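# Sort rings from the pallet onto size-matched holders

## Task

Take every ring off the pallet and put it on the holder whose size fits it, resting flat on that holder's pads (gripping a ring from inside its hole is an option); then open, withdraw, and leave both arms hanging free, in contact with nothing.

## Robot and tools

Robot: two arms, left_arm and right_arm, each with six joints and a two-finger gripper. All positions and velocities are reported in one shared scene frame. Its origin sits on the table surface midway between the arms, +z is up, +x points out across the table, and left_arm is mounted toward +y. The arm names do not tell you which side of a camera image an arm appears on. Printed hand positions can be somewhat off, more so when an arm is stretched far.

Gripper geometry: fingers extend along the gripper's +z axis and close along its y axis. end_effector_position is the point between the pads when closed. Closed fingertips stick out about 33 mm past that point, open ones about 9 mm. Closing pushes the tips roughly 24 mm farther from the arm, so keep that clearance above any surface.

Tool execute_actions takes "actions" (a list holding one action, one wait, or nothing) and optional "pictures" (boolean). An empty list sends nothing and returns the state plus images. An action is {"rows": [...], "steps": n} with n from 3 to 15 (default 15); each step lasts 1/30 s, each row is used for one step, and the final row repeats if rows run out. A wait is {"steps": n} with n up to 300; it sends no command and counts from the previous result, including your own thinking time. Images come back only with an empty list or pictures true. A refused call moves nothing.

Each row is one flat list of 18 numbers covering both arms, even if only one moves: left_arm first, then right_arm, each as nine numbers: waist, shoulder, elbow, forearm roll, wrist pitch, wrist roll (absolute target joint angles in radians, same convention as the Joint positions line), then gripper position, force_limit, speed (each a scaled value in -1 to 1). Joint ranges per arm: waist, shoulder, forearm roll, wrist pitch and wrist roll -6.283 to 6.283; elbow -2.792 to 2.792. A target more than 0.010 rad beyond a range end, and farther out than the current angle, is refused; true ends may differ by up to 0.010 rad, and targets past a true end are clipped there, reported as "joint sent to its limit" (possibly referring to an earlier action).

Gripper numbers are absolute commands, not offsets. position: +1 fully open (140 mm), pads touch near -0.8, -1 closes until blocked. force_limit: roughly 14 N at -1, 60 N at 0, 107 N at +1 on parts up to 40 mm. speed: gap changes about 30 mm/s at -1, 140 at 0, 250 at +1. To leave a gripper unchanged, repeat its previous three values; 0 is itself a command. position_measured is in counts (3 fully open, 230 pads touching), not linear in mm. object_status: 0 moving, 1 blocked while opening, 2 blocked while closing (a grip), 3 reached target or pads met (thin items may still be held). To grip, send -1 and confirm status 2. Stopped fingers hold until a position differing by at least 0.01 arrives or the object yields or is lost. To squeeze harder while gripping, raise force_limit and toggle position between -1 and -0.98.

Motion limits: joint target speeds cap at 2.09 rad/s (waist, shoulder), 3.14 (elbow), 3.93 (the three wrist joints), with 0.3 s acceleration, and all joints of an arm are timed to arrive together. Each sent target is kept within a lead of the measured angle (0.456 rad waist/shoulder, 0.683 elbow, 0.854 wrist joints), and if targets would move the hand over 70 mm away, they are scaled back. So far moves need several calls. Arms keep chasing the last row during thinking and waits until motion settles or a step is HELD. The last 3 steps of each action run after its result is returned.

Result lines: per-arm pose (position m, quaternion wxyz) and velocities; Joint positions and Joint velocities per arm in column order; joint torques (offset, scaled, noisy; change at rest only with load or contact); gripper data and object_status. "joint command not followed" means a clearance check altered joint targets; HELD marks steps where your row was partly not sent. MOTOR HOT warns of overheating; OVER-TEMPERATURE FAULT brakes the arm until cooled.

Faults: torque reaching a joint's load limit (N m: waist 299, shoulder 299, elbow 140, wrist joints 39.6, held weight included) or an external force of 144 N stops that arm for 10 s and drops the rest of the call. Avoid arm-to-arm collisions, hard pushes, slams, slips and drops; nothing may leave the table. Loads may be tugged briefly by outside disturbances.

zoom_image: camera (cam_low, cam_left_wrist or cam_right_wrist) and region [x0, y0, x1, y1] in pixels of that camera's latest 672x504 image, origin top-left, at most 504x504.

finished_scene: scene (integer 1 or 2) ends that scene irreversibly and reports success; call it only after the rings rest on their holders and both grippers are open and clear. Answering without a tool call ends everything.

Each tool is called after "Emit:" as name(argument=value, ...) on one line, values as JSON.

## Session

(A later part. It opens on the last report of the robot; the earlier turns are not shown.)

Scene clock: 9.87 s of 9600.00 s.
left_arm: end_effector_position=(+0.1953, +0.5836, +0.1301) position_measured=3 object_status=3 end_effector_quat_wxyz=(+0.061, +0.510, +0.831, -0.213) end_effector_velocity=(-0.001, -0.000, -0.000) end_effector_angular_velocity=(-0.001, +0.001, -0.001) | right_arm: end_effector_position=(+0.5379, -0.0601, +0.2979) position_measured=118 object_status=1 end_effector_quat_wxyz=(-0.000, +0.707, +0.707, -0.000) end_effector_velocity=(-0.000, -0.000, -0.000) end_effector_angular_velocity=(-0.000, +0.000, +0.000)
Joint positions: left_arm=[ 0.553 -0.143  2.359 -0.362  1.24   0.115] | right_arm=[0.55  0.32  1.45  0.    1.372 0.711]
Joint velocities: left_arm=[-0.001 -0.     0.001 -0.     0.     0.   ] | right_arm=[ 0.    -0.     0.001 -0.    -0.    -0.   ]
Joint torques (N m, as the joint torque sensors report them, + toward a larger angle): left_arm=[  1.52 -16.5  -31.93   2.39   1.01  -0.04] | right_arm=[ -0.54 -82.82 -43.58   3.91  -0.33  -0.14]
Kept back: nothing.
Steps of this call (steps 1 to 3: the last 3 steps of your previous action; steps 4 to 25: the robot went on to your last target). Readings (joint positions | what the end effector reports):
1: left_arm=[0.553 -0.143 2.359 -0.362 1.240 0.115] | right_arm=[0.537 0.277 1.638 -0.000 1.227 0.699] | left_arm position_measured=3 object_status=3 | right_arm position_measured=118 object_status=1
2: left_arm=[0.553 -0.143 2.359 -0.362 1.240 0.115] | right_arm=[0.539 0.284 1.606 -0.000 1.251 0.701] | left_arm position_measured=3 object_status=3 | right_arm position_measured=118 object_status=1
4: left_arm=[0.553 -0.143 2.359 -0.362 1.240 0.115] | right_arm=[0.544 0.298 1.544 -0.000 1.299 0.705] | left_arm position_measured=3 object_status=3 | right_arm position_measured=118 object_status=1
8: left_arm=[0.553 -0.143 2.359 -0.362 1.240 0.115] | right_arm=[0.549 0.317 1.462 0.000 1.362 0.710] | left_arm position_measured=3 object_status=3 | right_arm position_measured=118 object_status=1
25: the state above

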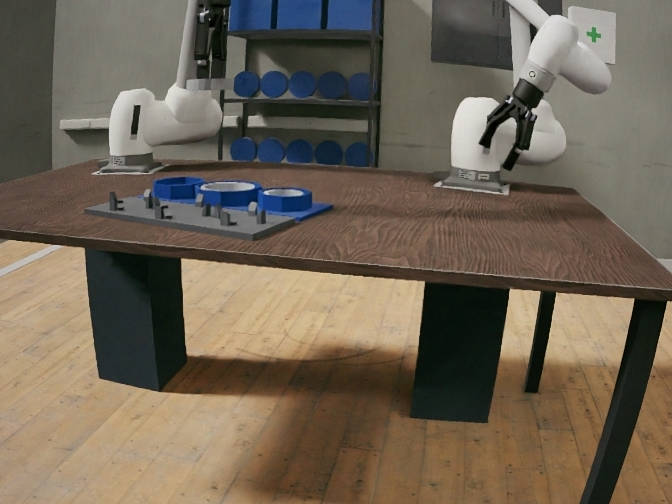

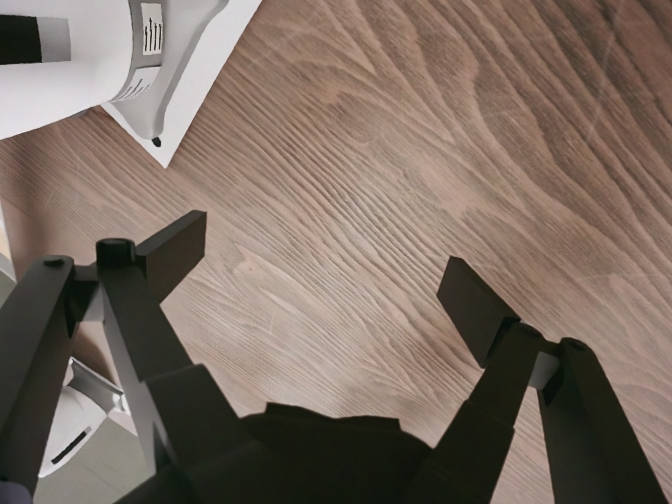

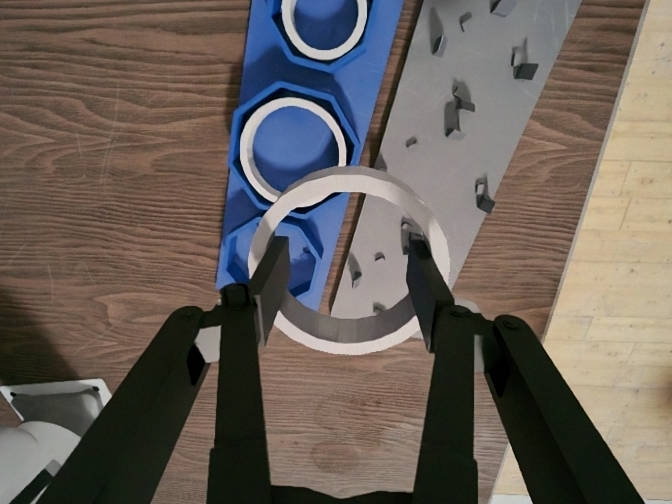

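Emit:
execute_actions(actions=[{"rows":[[0.553,-0.143,2.359,-0.362,1.24,0.115,1,0,0,0.3067,0.3773,1.763,0,1.0013,0.468,1,0,-0.5]]}])

Emit:
execute_actions(actions=[{"steps":25}], pictures=true)

Emit:
zoom_image(camera="cam_right_wrist", region=[200,100,500,380])

Scene clock: 10.50 s of 9600.00 s.
left_arm: end_effector_position=(+0.1953, +0.5836, +0.1301) position_measured=3 object_status=3 end_effector_quat_wxyz=(+0.061, +0.510, +0.831, -0.213) end_effector_velocity=(-0.001, -0.000, -0.000) end_effector_angular_velocity=(-0.002, +0.002, +0.000) | right_arm: end_effector_position=(+0.5919, -0.1551, +0.1709) position_measured=118 object_status=1 end_effector_quat_wxyz=(+0.000, +0.707, +0.707, -0.000) end_effector_velocity=(+0.099, -0.298, -0.344) end_effector_angular_velocity=(-0.001, +0.002, -0.005)
Joint positions: left_arm=[ 0.553 -0.143  2.359 -0.362  1.24   0.115] | right_arm=[ 0.402  0.355  1.641 -0.     1.146  0.563]
Joint velocities: left_arm=[ 0.001  0.     0.001 -0.     0.001  0.001] | right_arm=[-0.42   0.098  0.537  0.001 -0.633 -0.415]
Joint torques (N m, as the joint torque sensors report them, + toward a larger angle): left_arm=[ -0.13 -14.65 -31.52   2.32   0.97   0.23] | right_arm=[ -0.19 -82.13 -39.72   3.58   0.05  -0.39]
Steps of this call (steps 1 to 7: the robot went on to your last target; steps 8 to 19: the first 12 steps of this action). Readings (joint positions | what the end effector reports):
8: left_arm=[0.553 -0.143 2.359 -0.362 1.240 0.115] | right_arm=[0.550 0.320 1.450 0.000 1.371 0.710] | left_arm position_measured=3 object_status=3 | right_arm position_measured=118 object_status=1
9: left_arm=[0.553 -0.143 2.359 -0.362 1.240 0.115] | right_arm=[0.544 0.321 1.458 0.000 1.361 0.703] | left_arm position_measured=3 object_status=3 | right_arm position_measured=118 object_status=1
11: left_arm=[0.553 -0.143 2.359 -0.362 1.240 0.115] | right_arm=[0.515 0.329 1.496 -0.000 1.317 0.674] | left_arm position_measured=3 object_status=3 | right_arm position_measured=118 object_status=1
15: left_arm=[0.553 -0.143 2.359 -0.362 1.240 0.115] | right_arm=[0.458 0.342 1.568 -0.000 1.232 0.619] | left_arm position_measured=3 object_status=3 | right_arm position_measured=118 object_status=1
19: the state above

Scene clock: 11.33 s of 9600.00 s.
left_arm: end_effector_position=(+0.1953, +0.5836, +0.1301) position_measured=3 object_status=3 end_effector_quat_wxyz=(+0.061, +0.510, +0.831, -0.213) end_effector_velocity=(-0.001, -0.000, -0.000) end_effector_angular_velocity=(-0.001, +0.002, -0.000) | right_arm: end_effector_position=(+0.6059, -0.2250, +0.0949) position_measured=118 object_status=1 end_effector_quat_wxyz=(-0.000, +0.707, +0.707, +0.000) end_effector_velocity=(+0.000, -0.000, +0.000) end_effector_angular_velocity=(+0.000, -0.001, -0.000)
Joint positions: left_arm=[ 0.553 -0.143  2.359 -0.362  1.24   0.115] | right_arm=[0.307 0.377 1.763 0.    1.001 0.468]
Joint velocities: left_arm=[0.    0.    0.001 0.    0.001 0.   ] | right_arm=[-0.    -0.     0.    -0.    -0.001  0.   ]
Joint torques (N m, as the joint torque sensors report them, + toward a larger angle): left_arm=[ -0.15 -16.91 -31.56   2.43   0.89   0.4 ] | right_arm=[ -1.23 -80.79 -37.97   3.41  -0.25   0.17]
Kept back: nothing.
Steps of this call (steps 1 to 3: the last 3 steps of your previous action; steps 4 to 25: the robot went on to your last target). Readings (joint positions | what the end effector reports):
1: left_arm=[0.553 -0.143 2.359 -0.362 1.240 0.115] | right_arm=[0.388 0.358 1.659 -0.000 1.124 0.549] | left_arm position_measured=3 object_status=3 | right_arm position_measured=118 object_status=1
2: left_arm=[0.553 -0.143 2.359 -0.362 1.240 0.115] | right_arm=[0.374 0.362 1.677 -0.000 1.103 0.534] | left_arm position_measured=3 object_status=3 | right_arm position_measured=118 object_status=1
4: left_arm=[0.553 -0.143 2.359 -0.362 1.240 0.115] | right_arm=[0.345 0.368 1.714 -0.000 1.060 0.506] | left_arm position_measured=3 object_status=3 | right_arm position_measured=118 object_status=1
8: left_arm=[0.553 -0.143 2.359 -0.362 1.240 0.115] | right_arm=[0.311 0.376 1.757 -0.000 1.009 0.473] | left_arm position_measured=3 object_status=3 | right_arm position_measured=118 object_status=1
25: the state above

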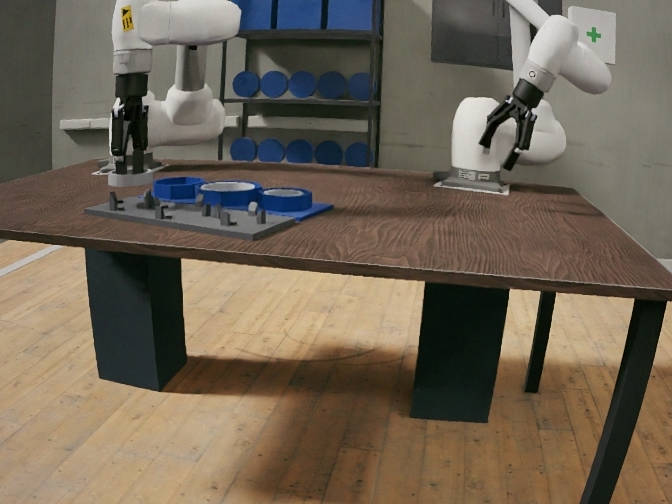

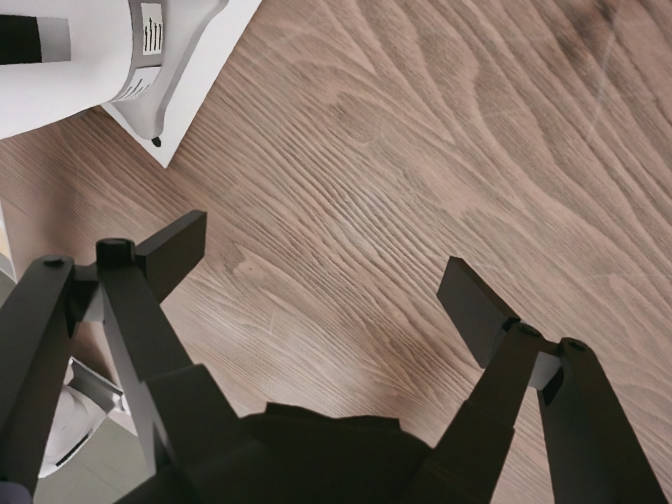

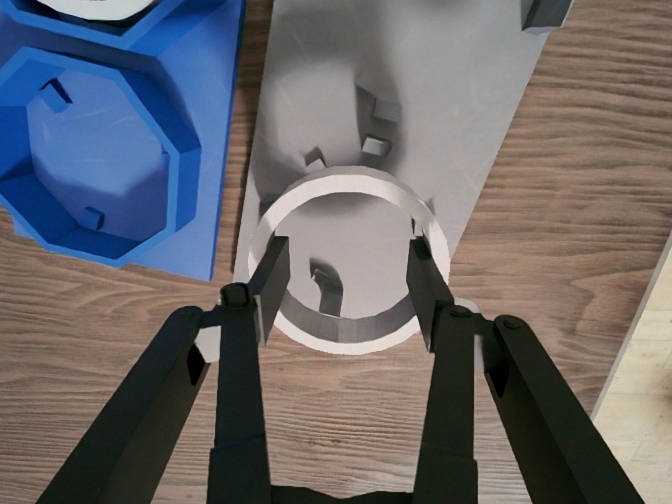

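Region (200, 100, 500, 380) of cam_right_wrist's 672x504 image, scaled by 1.680, with more detail than that image has; it fills the top 470 rows of this view, and the rest is white.

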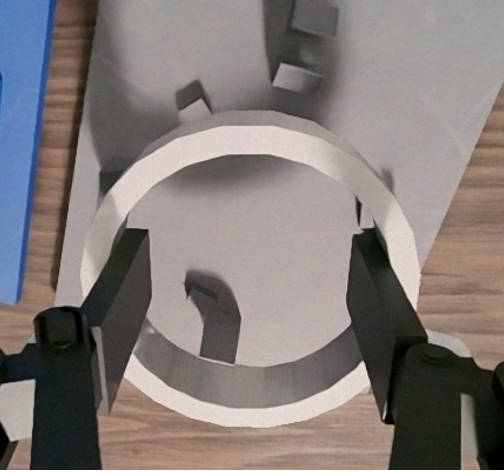

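Emit:
execute_actions(actions=[{"rows":[[0.553,-0.143,2.359,-0.362,1.24,0.115,1,0,0,0.3118,0.4026,1.7786,0,0.9604,0.473,1,0,-0.5]]}], pictures=true)

Emit:
zoom_image(camera="cam_right_wrist", region=[200,100,500,380])

Emit:
zoom_image(camera="cam_low", region=[80,150,200,230])

Scene clock: 11.83 s of 9600.00 s.
left_arm: end_effector_position=(+0.1953, +0.5836, +0.1301) position_measured=3 object_status=3 end_effector_quat_wxyz=(+0.061, +0.510, +0.831, -0.213) end_effector_velocity=(+0.001, +0.001, +0.001) end_effector_angular_velocity=(+0.001, -0.001, +0.002) | right_arm: end_effector_position=(+0.6058, -0.2212, +0.0702) position_measured=118 object_status=1 end_effector_quat_wxyz=(+0.000, +0.707, +0.707, +0.000) end_effector_velocity=(-0.001, +0.000, -0.003) end_effector_angular_velocity=(-0.001, +0.001, +0.000)
Joint positions: left_arm=[ 0.553 -0.143  2.359 -0.362  1.24   0.115] | right_arm=[ 0.312  0.402  1.778 -0.     0.961  0.473]
Joint velocities: left_arm=[ 0.001 -0.    -0.001  0.    -0.    -0.001] | right_arm=[ 0.001  0.002  0.003 -0.    -0.004  0.001]
Joint torques (N m, as the joint torque sensors report them, + toward a larger angle): left_arm=[  0.02 -17.35 -32.69   2.2    0.87   0.22] | right_arm=[  0.16 -83.53 -36.39   3.24  -0.18  -0.15]
Steps of this call (steps 1 to 3: the robot went on to your last target; steps 4 to 15: the first 12 steps of this action). Readings (joint positions | what the end effector reports):
4: left_arm=[0.553 -0.143 2.359 -0.362 1.240 0.115] | right_arm=[0.307 0.378 1.763 0.000 1.000 0.468] | left_arm position_measured=3 object_status=3 | right_arm position_measured=118 object_status=1
5: left_arm=[0.553 -0.143 2.359 -0.362 1.240 0.115] | right_arm=[0.308 0.383 1.766 0.000 0.991 0.469] | left_arm position_measured=3 object_status=3 | right_arm position_measured=118 object_status=1
7: left_arm=[0.553 -0.143 2.359 -0.362 1.240 0.115] | right_arm=[0.310 0.396 1.775 -0.000 0.972 0.472] | left_arm position_measured=3 object_status=3 | right_arm position_measured=118 object_status=1
11: left_arm=[0.553 -0.143 2.359 -0.362 1.240 0.115] | right_arm=[0.311 0.402 1.778 -0.000 0.962 0.473] | left_arm position_measured=3 object_status=3 | right_arm position_measured=118 object_status=1
15: the state above

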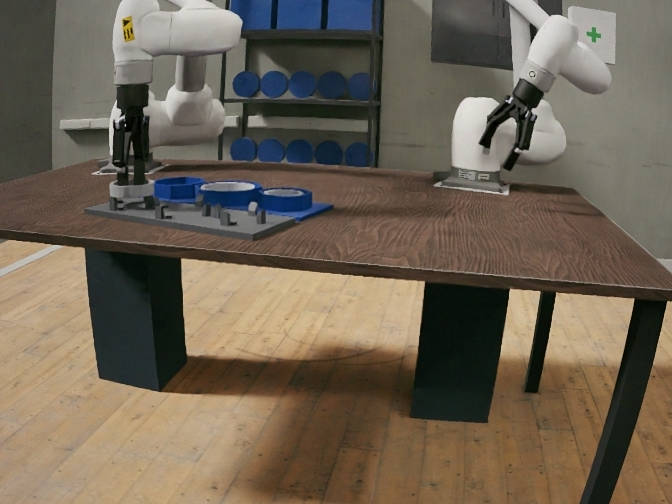

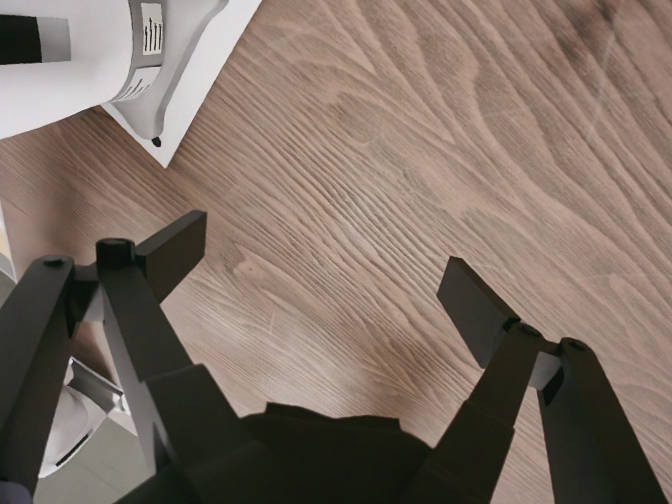

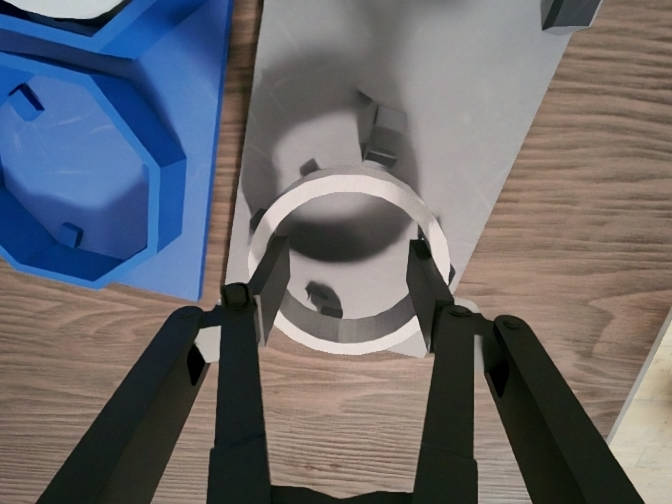

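Region (200, 100, 500, 380) of cam_right_wrist's 672x504 image, scaled by 1.680, with more detail than that image has; it fills the top 470 rows of this view, and the rest is white.

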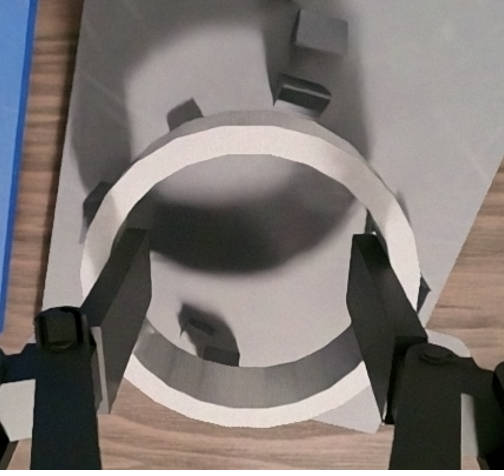

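Region (80, 150, 200, 230) of cam_low's 672x504 image, scaled by 4.200, with more detail than that image has.

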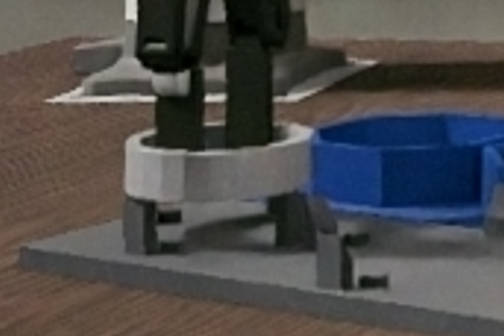

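Emit:
execute_actions(actions=[{"rows":[[0.553,-0.143,2.359,-0.362,1.24,0.115,1,0,0,0.3148,0.4133,1.7838,0,0.9445,0.476,1,0,-0.5]],"steps":12}], pictures=true)

Emit:
zoom_image(camera="cam_right_wrist", region=[200,100,500,380])

Emit:
zoom_image(camera="cam_low", region=[80,150,200,230])

Scene clock: 12.23 s of 9600.00 s.
left_arm: end_effector_position=(+0.1953, +0.5836, +0.1301) position_measured=3 object_status=3 end_effector_quat_wxyz=(+0.061, +0.510, +0.831, -0.213) end_effector_velocity=(+0.000, +0.001, -0.000) end_effector_angular_velocity=(+0.001, -0.001, +0.002) | right_arm: end_effector_position=(+0.6055, -0.2189, +0.0604) position_measured=118 object_status=1 end_effector_quat_wxyz=(-0.000, +0.707, +0.707, +0.000) end_effector_velocity=(-0.000, +0.001, -0.003) end_effector_angular_velocity=(+0.000, -0.001, -0.000)
Joint positions: left_arm=[ 0.553 -0.143  2.359 -0.362  1.24   0.115] | right_arm=[0.315 0.413 1.784 0.    0.945 0.476]
Joint velocities: left_arm=[ 0.002 -0.    -0.     0.    -0.001 -0.001] | right_arm=[ 0.001  0.003  0.002  0.    -0.006  0.001]
Joint torques (N m, as the joint torque sensors report them, + toward a larger angle): left_arm=[  0.5  -15.98 -32.55   2.33   0.96   0.1 ] | right_arm=[ -1.2  -85.69 -36.53   3.22   0.02  -0.08]
Steps of this call (steps 1 to 3: the last 3 steps of your previous action; steps 4 to 12: the first 9 steps of this action). Readings (joint positions | what the end effector reports):
4: left_arm=[0.553 -0.143 2.359 -0.362 1.240 0.115] | right_arm=[0.312 0.403 1.779 -0.000 0.959 0.473] | left_arm position_measured=3 object_status=3 | right_arm position_measured=118 object_status=1
5: left_arm=[0.553 -0.143 2.359 -0.362 1.240 0.115] | right_arm=[0.313 0.406 1.780 0.000 0.955 0.474] | left_arm position_measured=3 object_status=3 | right_arm position_measured=118 object_status=1
7: left_arm=[0.553 -0.143 2.359 -0.362 1.240 0.115] | right_arm=[0.314 0.411 1.783 0.000 0.949 0.475] | left_arm position_measured=3 object_status=3 | right_arm position_measured=118 object_status=1
11: left_arm=[0.553 -0.143 2.359 -0.362 1.240 0.115] | right_arm=[0.315 0.413 1.784 0.000 0.945 0.476] | left_arm position_measured=3 object_status=3 | right_arm position_measured=118 object_status=1
12: the state above

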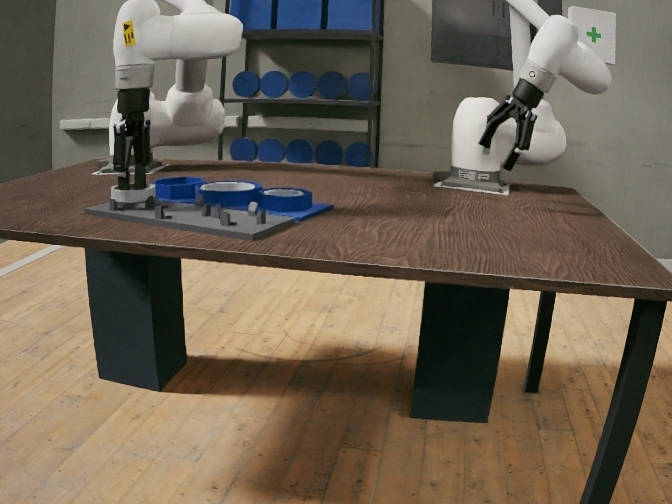

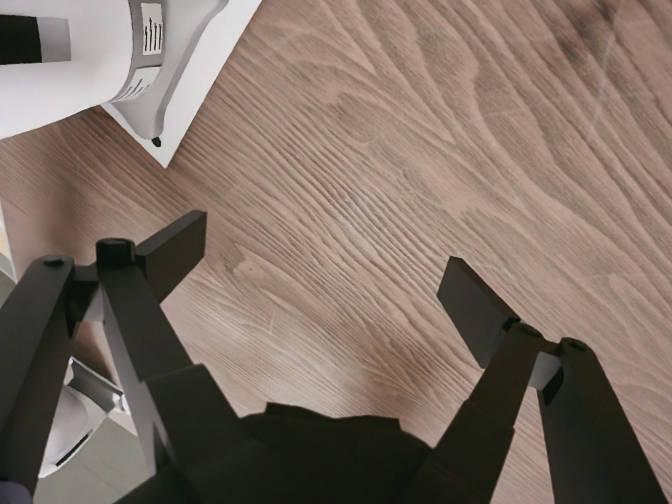

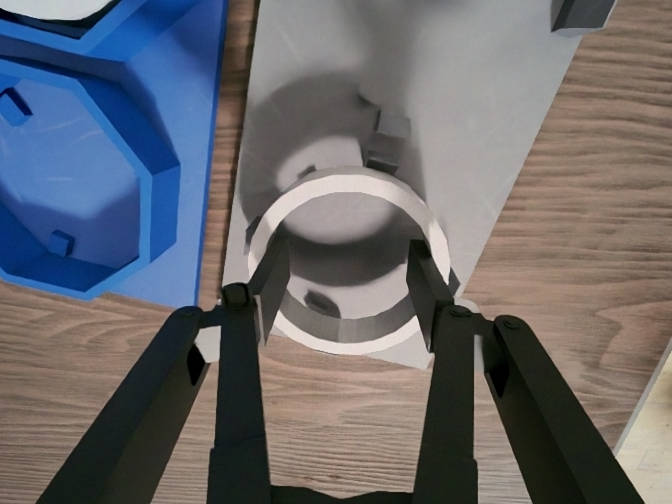

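Region (200, 100, 500, 380) of cam_right_wrist's 672x504 image, scaled by 1.680, with more detail than that image has; it fills the top 470 rows of this view, and the rest is white.

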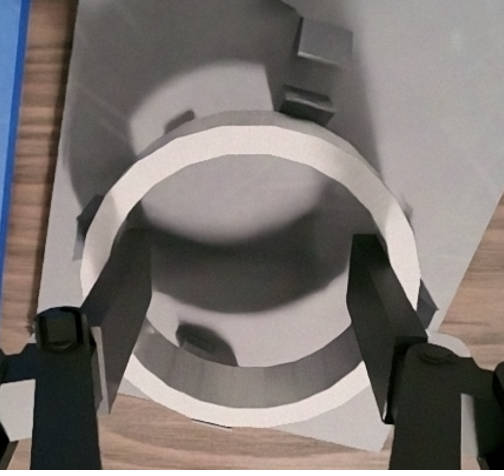

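Region (80, 150, 200, 230) of cam_low's 672x504 image, scaled by 4.200, with more detail than that image has.

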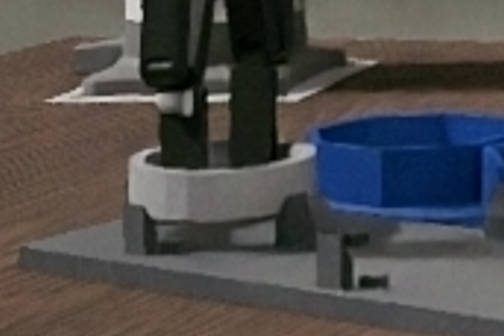

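Emit:
execute_actions(actions=[{"rows":[[0.553,-0.143,2.359,-0.362,1.24,0.115,1,0,0,0.3148,0.423,1.7907,0,0.9279,0.476,1,0,-0.5]],"steps":12}], pictures=true)

Emit:
zoom_image(camera="cam_low", region=[80,150,200,230])

Emit:
execute_actions(actions=[{"rows":[[0.553,-0.143,2.359,-0.362,1.24,0.115,1,0,0,0.3148,0.423,1.7907,0,0.9279,0.476,-0.2,0,0]],"steps":9}])

Emit:
execute_actions(actions=[{"rows":[[0.553,-0.143,2.359,-0.362,1.24,0.115,1,0,0,0.3148,0.369,1.745,0,1.0276,0.476,-0.2,0,0]],"steps":12}], pictures=true)

Emit:
execute_actions(actions=[{"rows":[[0.553,-0.143,2.359,-0.362,1.24,0.115,1,0,0,0.6359,0.3836,1.7222,0,1.0358,0.797,0,0,0]]}])

Emit:
execute_actions(actions=[{"steps":15}], pictures=true)

Scene clock: 12.73 s of 9600.00 s.
left_arm: end_effector_position=(+0.1953, +0.5836, +0.1301) position_measured=3 object_status=3 end_effector_quat_wxyz=(+0.061, +0.510, +0.831, -0.213) end_effector_velocity=(-0.002, -0.001, -0.001) end_effector_angular_velocity=(-0.001, +0.003, +0.001) | right_arm: end_effector_position=(+0.6058, -0.2188, +0.0509) position_measured=117 object_status=1 end_effector_quat_wxyz=(+0.000, +0.707, +0.707, +0.000) end_effector_velocity=(-0.002, +0.000, -0.006) end_effector_angular_velocity=(+0.002, +0.003, -0.002)
Joint positions: left_arm=[ 0.553 -0.143  2.359 -0.362  1.24   0.115] | right_arm=[ 0.315  0.422  1.79  -0.     0.928  0.476]
Joint velocities: left_arm=[ 0.     0.     0.002 -0.     0.    -0.001] | right_arm=[-0.     0.005  0.005  0.004 -0.008 -0.   ]
Joint torques (N m, as the joint torque sensors report them, + toward a larger angle): left_arm=[  0.83 -16.86 -31.88   2.24   0.82   0.19] | right_arm=[ 18.86 -26.01   7.07  10.09   2.24  -0.23]
Steps of this call (steps 1 to 3: the last 3 steps of your previous action; steps 4 to 6: the robot went on to your last target; steps 7 to 15: the first 9 steps of this action). Readings (joint positions | what the end effector reports):
7: left_arm=[0.553 -0.143 2.359 -0.362 1.240 0.115] | right_arm=[0.315 0.414 1.784 0.000 0.943 0.476] | left_arm position_measured=3 object_status=3 | right_arm position_measured=118 object_status=1
8: left_arm=[0.553 -0.143 2.359 -0.362 1.240 0.115] | right_arm=[0.315 0.416 1.786 -0.000 0.939 0.476] | left_arm position_measured=3 object_status=3 | right_arm position_measured=118 object_status=1
10: left_arm=[0.553 -0.143 2.359 -0.362 1.240 0.115] | right_arm=[0.315 0.420 1.789 -0.000 0.932 0.476] | left_arm position_measured=3 object_status=3 | right_arm position_measured=117 object_status=1
14: left_arm=[0.553 -0.143 2.359 -0.362 1.240 0.115] | right_arm=[0.315 0.422 1.790 -0.000 0.929 0.476] | left_arm position_measured=3 object_status=3 | right_arm position_measured=117 object_status=1
15: the state above

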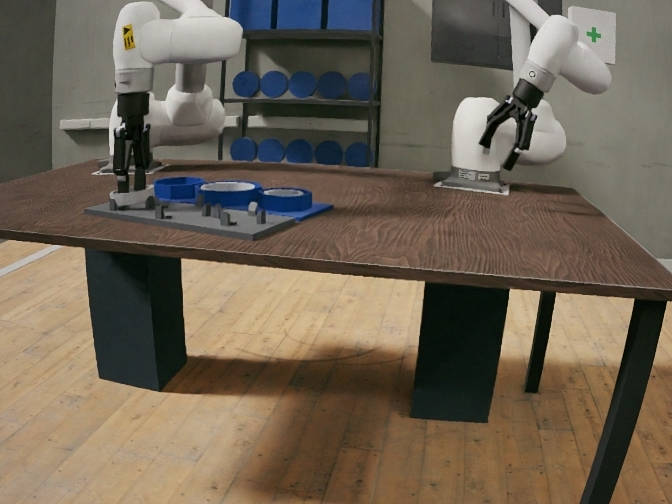

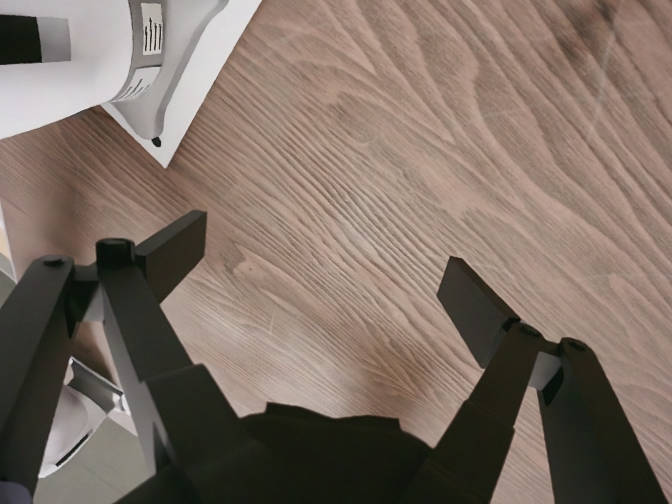

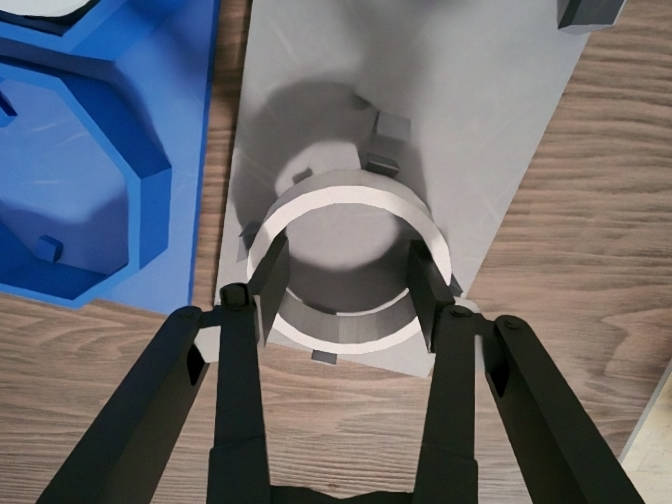

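Region (80, 150, 200, 230) of cam_low's 672x504 image, scaled by 4.200, with more detail than that image has.

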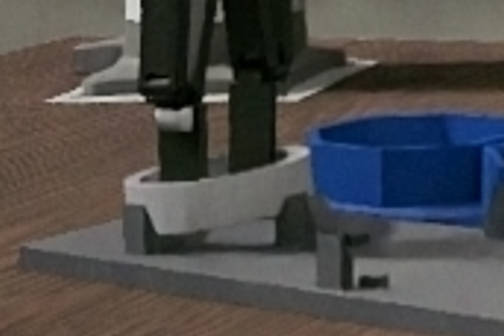

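Scene clock: 13.03 s of 9600.00 s.
left_arm: end_effector_position=(+0.1953, +0.5836, +0.1301) position_measured=3 object_status=3 end_effector_quat_wxyz=(+0.061, +0.510, +0.831, -0.213) end_effector_velocity=(+0.000, -0.000, +0.000) end_effector_angular_velocity=(+0.000, -0.001, -0.002) | right_arm: end_effector_position=(+0.6050, -0.2191, +0.0493) position_measured=153 object_status=0 end_effector_quat_wxyz=(-0.000, +0.707, +0.707, -0.001) end_effector_velocity=(+0.008, +0.002, +0.006) end_effector_angular_velocity=(+0.002, -0.013, +0.003)
Joint positions: left_arm=[ 0.553 -0.143  2.359 -0.362  1.24   0.115] | right_arm=[0.315 0.424 1.792 0.    0.928 0.476]
Joint velocities: left_arm=[-0.001 -0.    -0.     0.    -0.     0.001] | right_arm=[-0.     0.    -0.012 -0.005  0.    -0.   ]
Joint torques (N m, as the joint torque sensors report them, + toward a larger angle): left_arm=[ -0.8  -16.44 -32.05   2.24   1.15   0.29] | right_arm=[ -0.86 -77.48 -33.45   3.22  -0.01  -0.11]
Steps of this call (steps 1 to 3: the last 3 steps of your previous action; steps 4 to 9: the first 6 steps of this action). Readings (joint positions | what the end effector reports):
4: left_arm=[0.553 -0.143 2.359 -0.362 1.240 0.115] | right_arm=[0.315 0.423 1.791 0.000 0.928 0.476] | left_arm position_measured=3 object_status=3 | right_arm position_measured=117 object_status=0
5: left_arm=[0.553 -0.143 2.359 -0.362 1.240 0.115] | right_arm=[0.315 0.423 1.791 0.001 0.928 0.476] | left_arm position_measured=3 object_status=3 | right_arm position_measured=117 object_status=0
7: left_arm=[0.553 -0.143 2.359 -0.362 1.240 0.115] | right_arm=[0.315 0.424 1.792 0.001 0.928 0.476] | left_arm position_measured=3 object_status=3 | right_arm position_measured=138 object_status=0
9: the state above

Scene clock: 13.43 s of 9600.00 s.
left_arm: end_effector_position=(+0.1953, +0.5836, +0.1301) position_measured=3 object_status=3 end_effector_quat_wxyz=(+0.061, +0.510, +0.831, -0.213) end_effector_velocity=(+0.001, +0.001, +0.001) end_effector_angular_velocity=(+0.001, -0.002, -0.001) | right_arm: end_effector_position=(+0.6057, -0.2188, +0.1076) position_measured=154 object_status=3 end_effector_quat_wxyz=(-0.000, +0.707, +0.707, -0.000) end_effector_velocity=(+0.000, +0.000, +0.020) end_effector_angular_velocity=(-0.000, +0.000, +0.000)
Joint positions: left_arm=[ 0.553 -0.143  2.359 -0.362  1.24   0.115] | right_arm=[ 0.315  0.37   1.746 -0.     1.025  0.476]
Joint velocities: left_arm=[ 0.    -0.    -0.002  0.    -0.     0.001] | right_arm=[ 0.    -0.016 -0.018 -0.     0.034 -0.   ]
Joint torques (N m, as the joint torque sensors report them, + toward a larger angle): left_arm=[ -0.25 -16.09 -31.51   2.45   0.88   0.17] | right_arm=[ -1.56 -74.95 -35.36   3.13  -0.1    0.09]
Steps of this call (steps 1 to 3: the last 3 steps of your previous action; steps 4 to 12: the first 9 steps of this action). Readings (joint positions | what the end effector reports):
4: left_arm=[0.553 -0.143 2.359 -0.362 1.240 0.115] | right_arm=[0.315 0.423 1.790 -0.000 0.929 0.476] | left_arm position_measured=3 object_status=3 | right_arm position_measured=154 object_status=0
5: left_arm=[0.553 -0.143 2.359 -0.362 1.240 0.115] | right_arm=[0.315 0.418 1.786 -0.000 0.939 0.476] | left_arm position_measured=3 object_status=3 | right_arm position_measured=154 object_status=0
7: left_arm=[0.553 -0.143 2.359 -0.362 1.240 0.115] | right_arm=[0.315 0.391 1.763 -0.000 0.986 0.476] | left_arm position_measured=3 object_status=3 | right_arm position_measured=154 object_status=0
11: left_arm=[0.553 -0.143 2.359 -0.362 1.240 0.115] | right_arm=[0.315 0.371 1.747 -0.000 1.023 0.476] | left_arm position_measured=3 object_status=3 | right_arm position_measured=154 object_status=3
12: the state above

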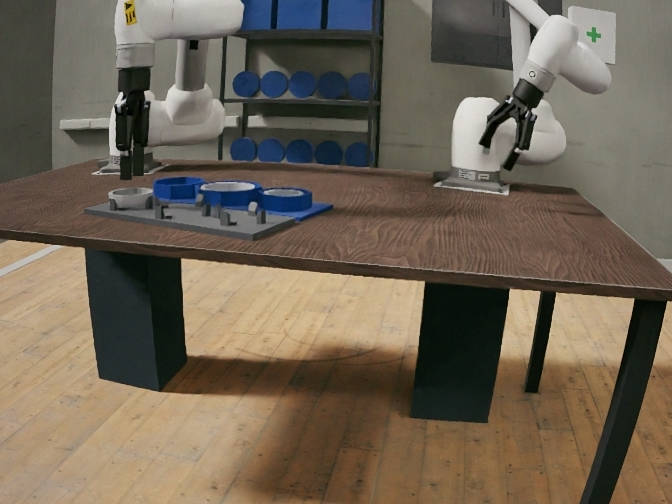

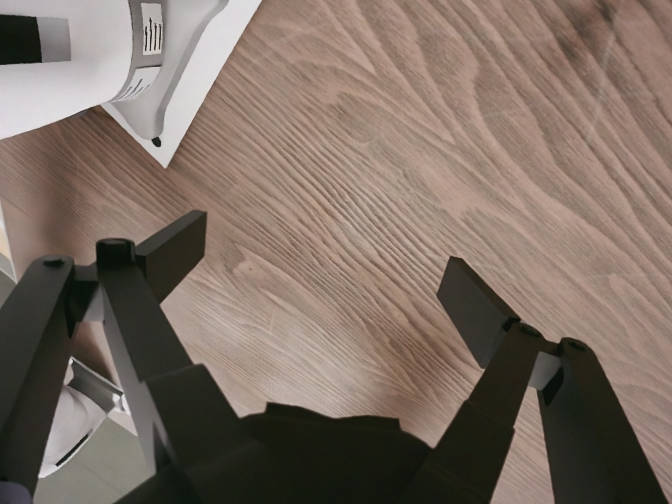

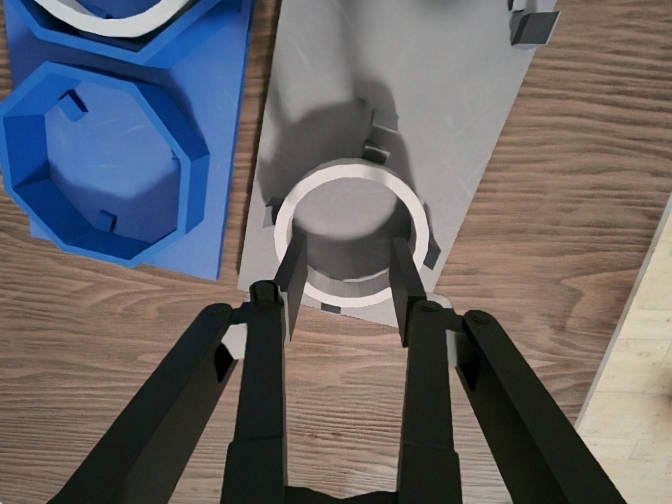

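Scene clock: 13.93 s of 9600.00 s.
left_arm: end_effector_position=(+0.1953, +0.5836, +0.1301) position_measured=3 object_status=3 end_effector_quat_wxyz=(+0.061, +0.510, +0.831, -0.213) end_effector_velocity=(+0.000, -0.000, -0.000) end_effector_angular_velocity=(+0.000, -0.000, -0.001) | right_arm: end_effector_position=(+0.5251, -0.0960, +0.1097) position_measured=129 object_status=3 end_effector_quat_wxyz=(+0.000, +0.707, +0.707, +0.000) end_effector_velocity=(-0.271, +0.331, +0.001) end_effector_angular_velocity=(-0.001, -0.000, +0.005)
Joint positions: left_arm=[ 0.553 -0.143  2.359 -0.362  1.24   0.115] | right_arm=[ 0.523  0.378  1.73  -0.     1.033  0.685]
Joint velocities: left_arm=[-0.001  0.    -0.     0.    -0.001 -0.   ] | right_arm=[ 0.603  0.027 -0.042 -0.001  0.015  0.599]
Joint torques (N m, as the joint torque sensors report them, + toward a larger angle): left_arm=[ -0.8  -15.28 -32.12   2.4    0.95   0.4 ] | right_arm=[ -2.02 -80.94 -33.79   3.25  -0.34  -0.45]
Steps of this call (steps 1 to 3: the last 3 steps of your previous action; steps 4 to 15: the first 12 steps of this action). Readings (joint positions | what the end effector reports):
4: left_arm=[0.553 -0.143 2.359 -0.362 1.240 0.115] | right_arm=[0.315 0.369 1.745 -0.000 1.027 0.477] | left_arm position_measured=3 object_status=3 | right_arm position_measured=154 object_status=0
5: left_arm=[0.553 -0.143 2.359 -0.362 1.240 0.115] | right_arm=[0.321 0.370 1.745 -0.000 1.028 0.483] | left_arm position_measured=3 object_status=3 | right_arm position_measured=148 object_status=0
7: left_arm=[0.553 -0.143 2.359 -0.362 1.240 0.115] | right_arm=[0.356 0.371 1.742 -0.000 1.028 0.518] | left_arm position_measured=3 object_status=3 | right_arm position_measured=133 object_status=0
11: left_arm=[0.553 -0.143 2.359 -0.362 1.240 0.115] | right_arm=[0.442 0.375 1.736 -0.000 1.031 0.603] | left_arm position_measured=3 object_status=3 | right_arm position_measured=129 object_status=0
15: the state above

Scene clock: 14.43 s of 9600.00 s.
left_arm: end_effector_position=(+0.1953, +0.5836, +0.1301) position_measured=3 object_status=3 end_effector_quat_wxyz=(+0.061, +0.510, +0.831, -0.213) end_effector_velocity=(+0.001, +0.000, +0.000) end_effector_angular_velocity=(+0.001, -0.001, +0.000) | right_arm: end_effector_position=(+0.4711, -0.0372, +0.1099) position_measured=129 object_status=3 end_effector_quat_wxyz=(+0.000, +0.707, +0.707, -0.000) end_effector_velocity=(-0.001, +0.001, -0.000) end_effector_angular_velocity=(-0.000, +0.001, +0.000)
Joint positions: left_arm=[ 0.553 -0.143  2.359 -0.362  1.24   0.115] | right_arm=[ 0.636  0.384  1.722 -0.     1.036  0.797]
Joint velocities: left_arm=[ 0.    -0.    -0.001 -0.    -0.001  0.   ] | right_arm=[ 0.002  0.    -0.     0.     0.     0.002]
Joint torques (N m, as the joint torque sensors report them, + toward a larger angle): left_arm=[ -0.08 -15.89 -31.65   2.22   1.05   0.42] | right_arm=[ -2.31 -79.03 -36.6    3.34  -0.04  -0.24]
Kept back: nothing.
Steps of this call (steps 1 to 3: the last 3 steps of your previous action; steps 4 to 15: the robot went on to your last target). Readings (joint positions | what the end effector reports):
1: left_arm=[0.553 -0.143 2.359 -0.362 1.240 0.115] | right_arm=[0.544 0.379 1.729 -0.000 1.033 0.705] | left_arm position_measured=3 object_status=3 | right_arm position_measured=129 object_status=3
2: left_arm=[0.553 -0.143 2.359 -0.362 1.240 0.115] | right_arm=[0.564 0.380 1.727 -0.000 1.034 0.725] | left_arm position_measured=3 object_status=3 | right_arm position_measured=129 object_status=3
4: left_arm=[0.553 -0.143 2.359 -0.362 1.240 0.115] | right_arm=[0.601 0.382 1.725 -0.000 1.035 0.762] | left_arm position_measured=3 object_status=3 | right_arm position_measured=129 object_status=3
8: left_arm=[0.553 -0.143 2.359 -0.362 1.240 0.115] | right_arm=[0.633 0.383 1.722 -0.000 1.036 0.794] | left_arm position_measured=3 object_status=3 | right_arm position_measured=129 object_status=3
15: the state above

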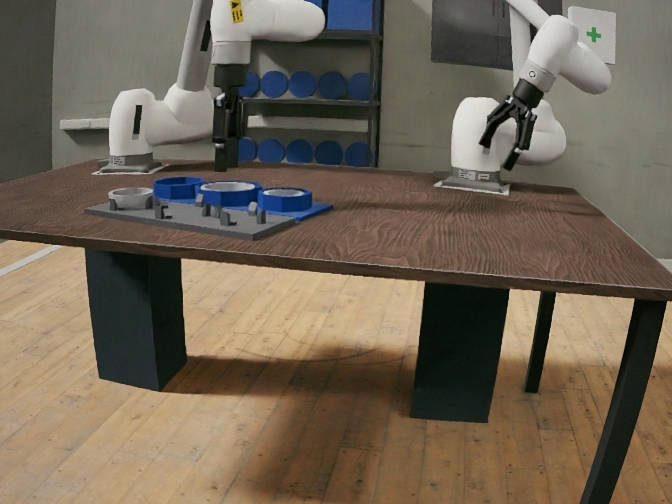

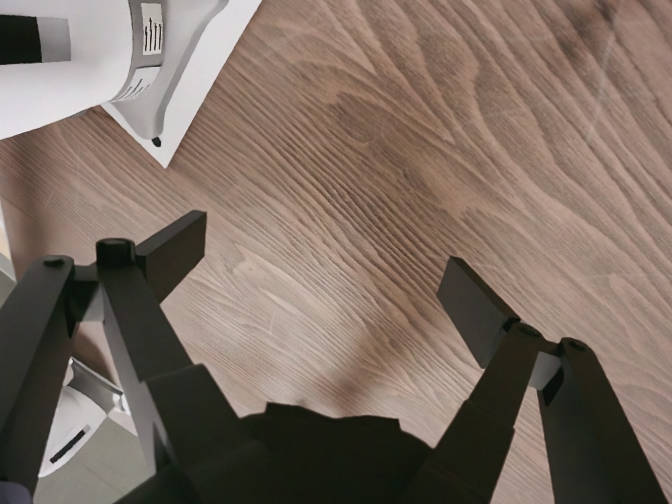

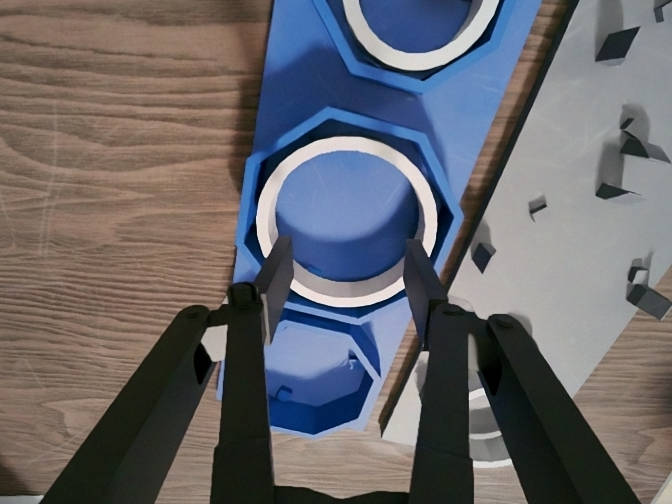

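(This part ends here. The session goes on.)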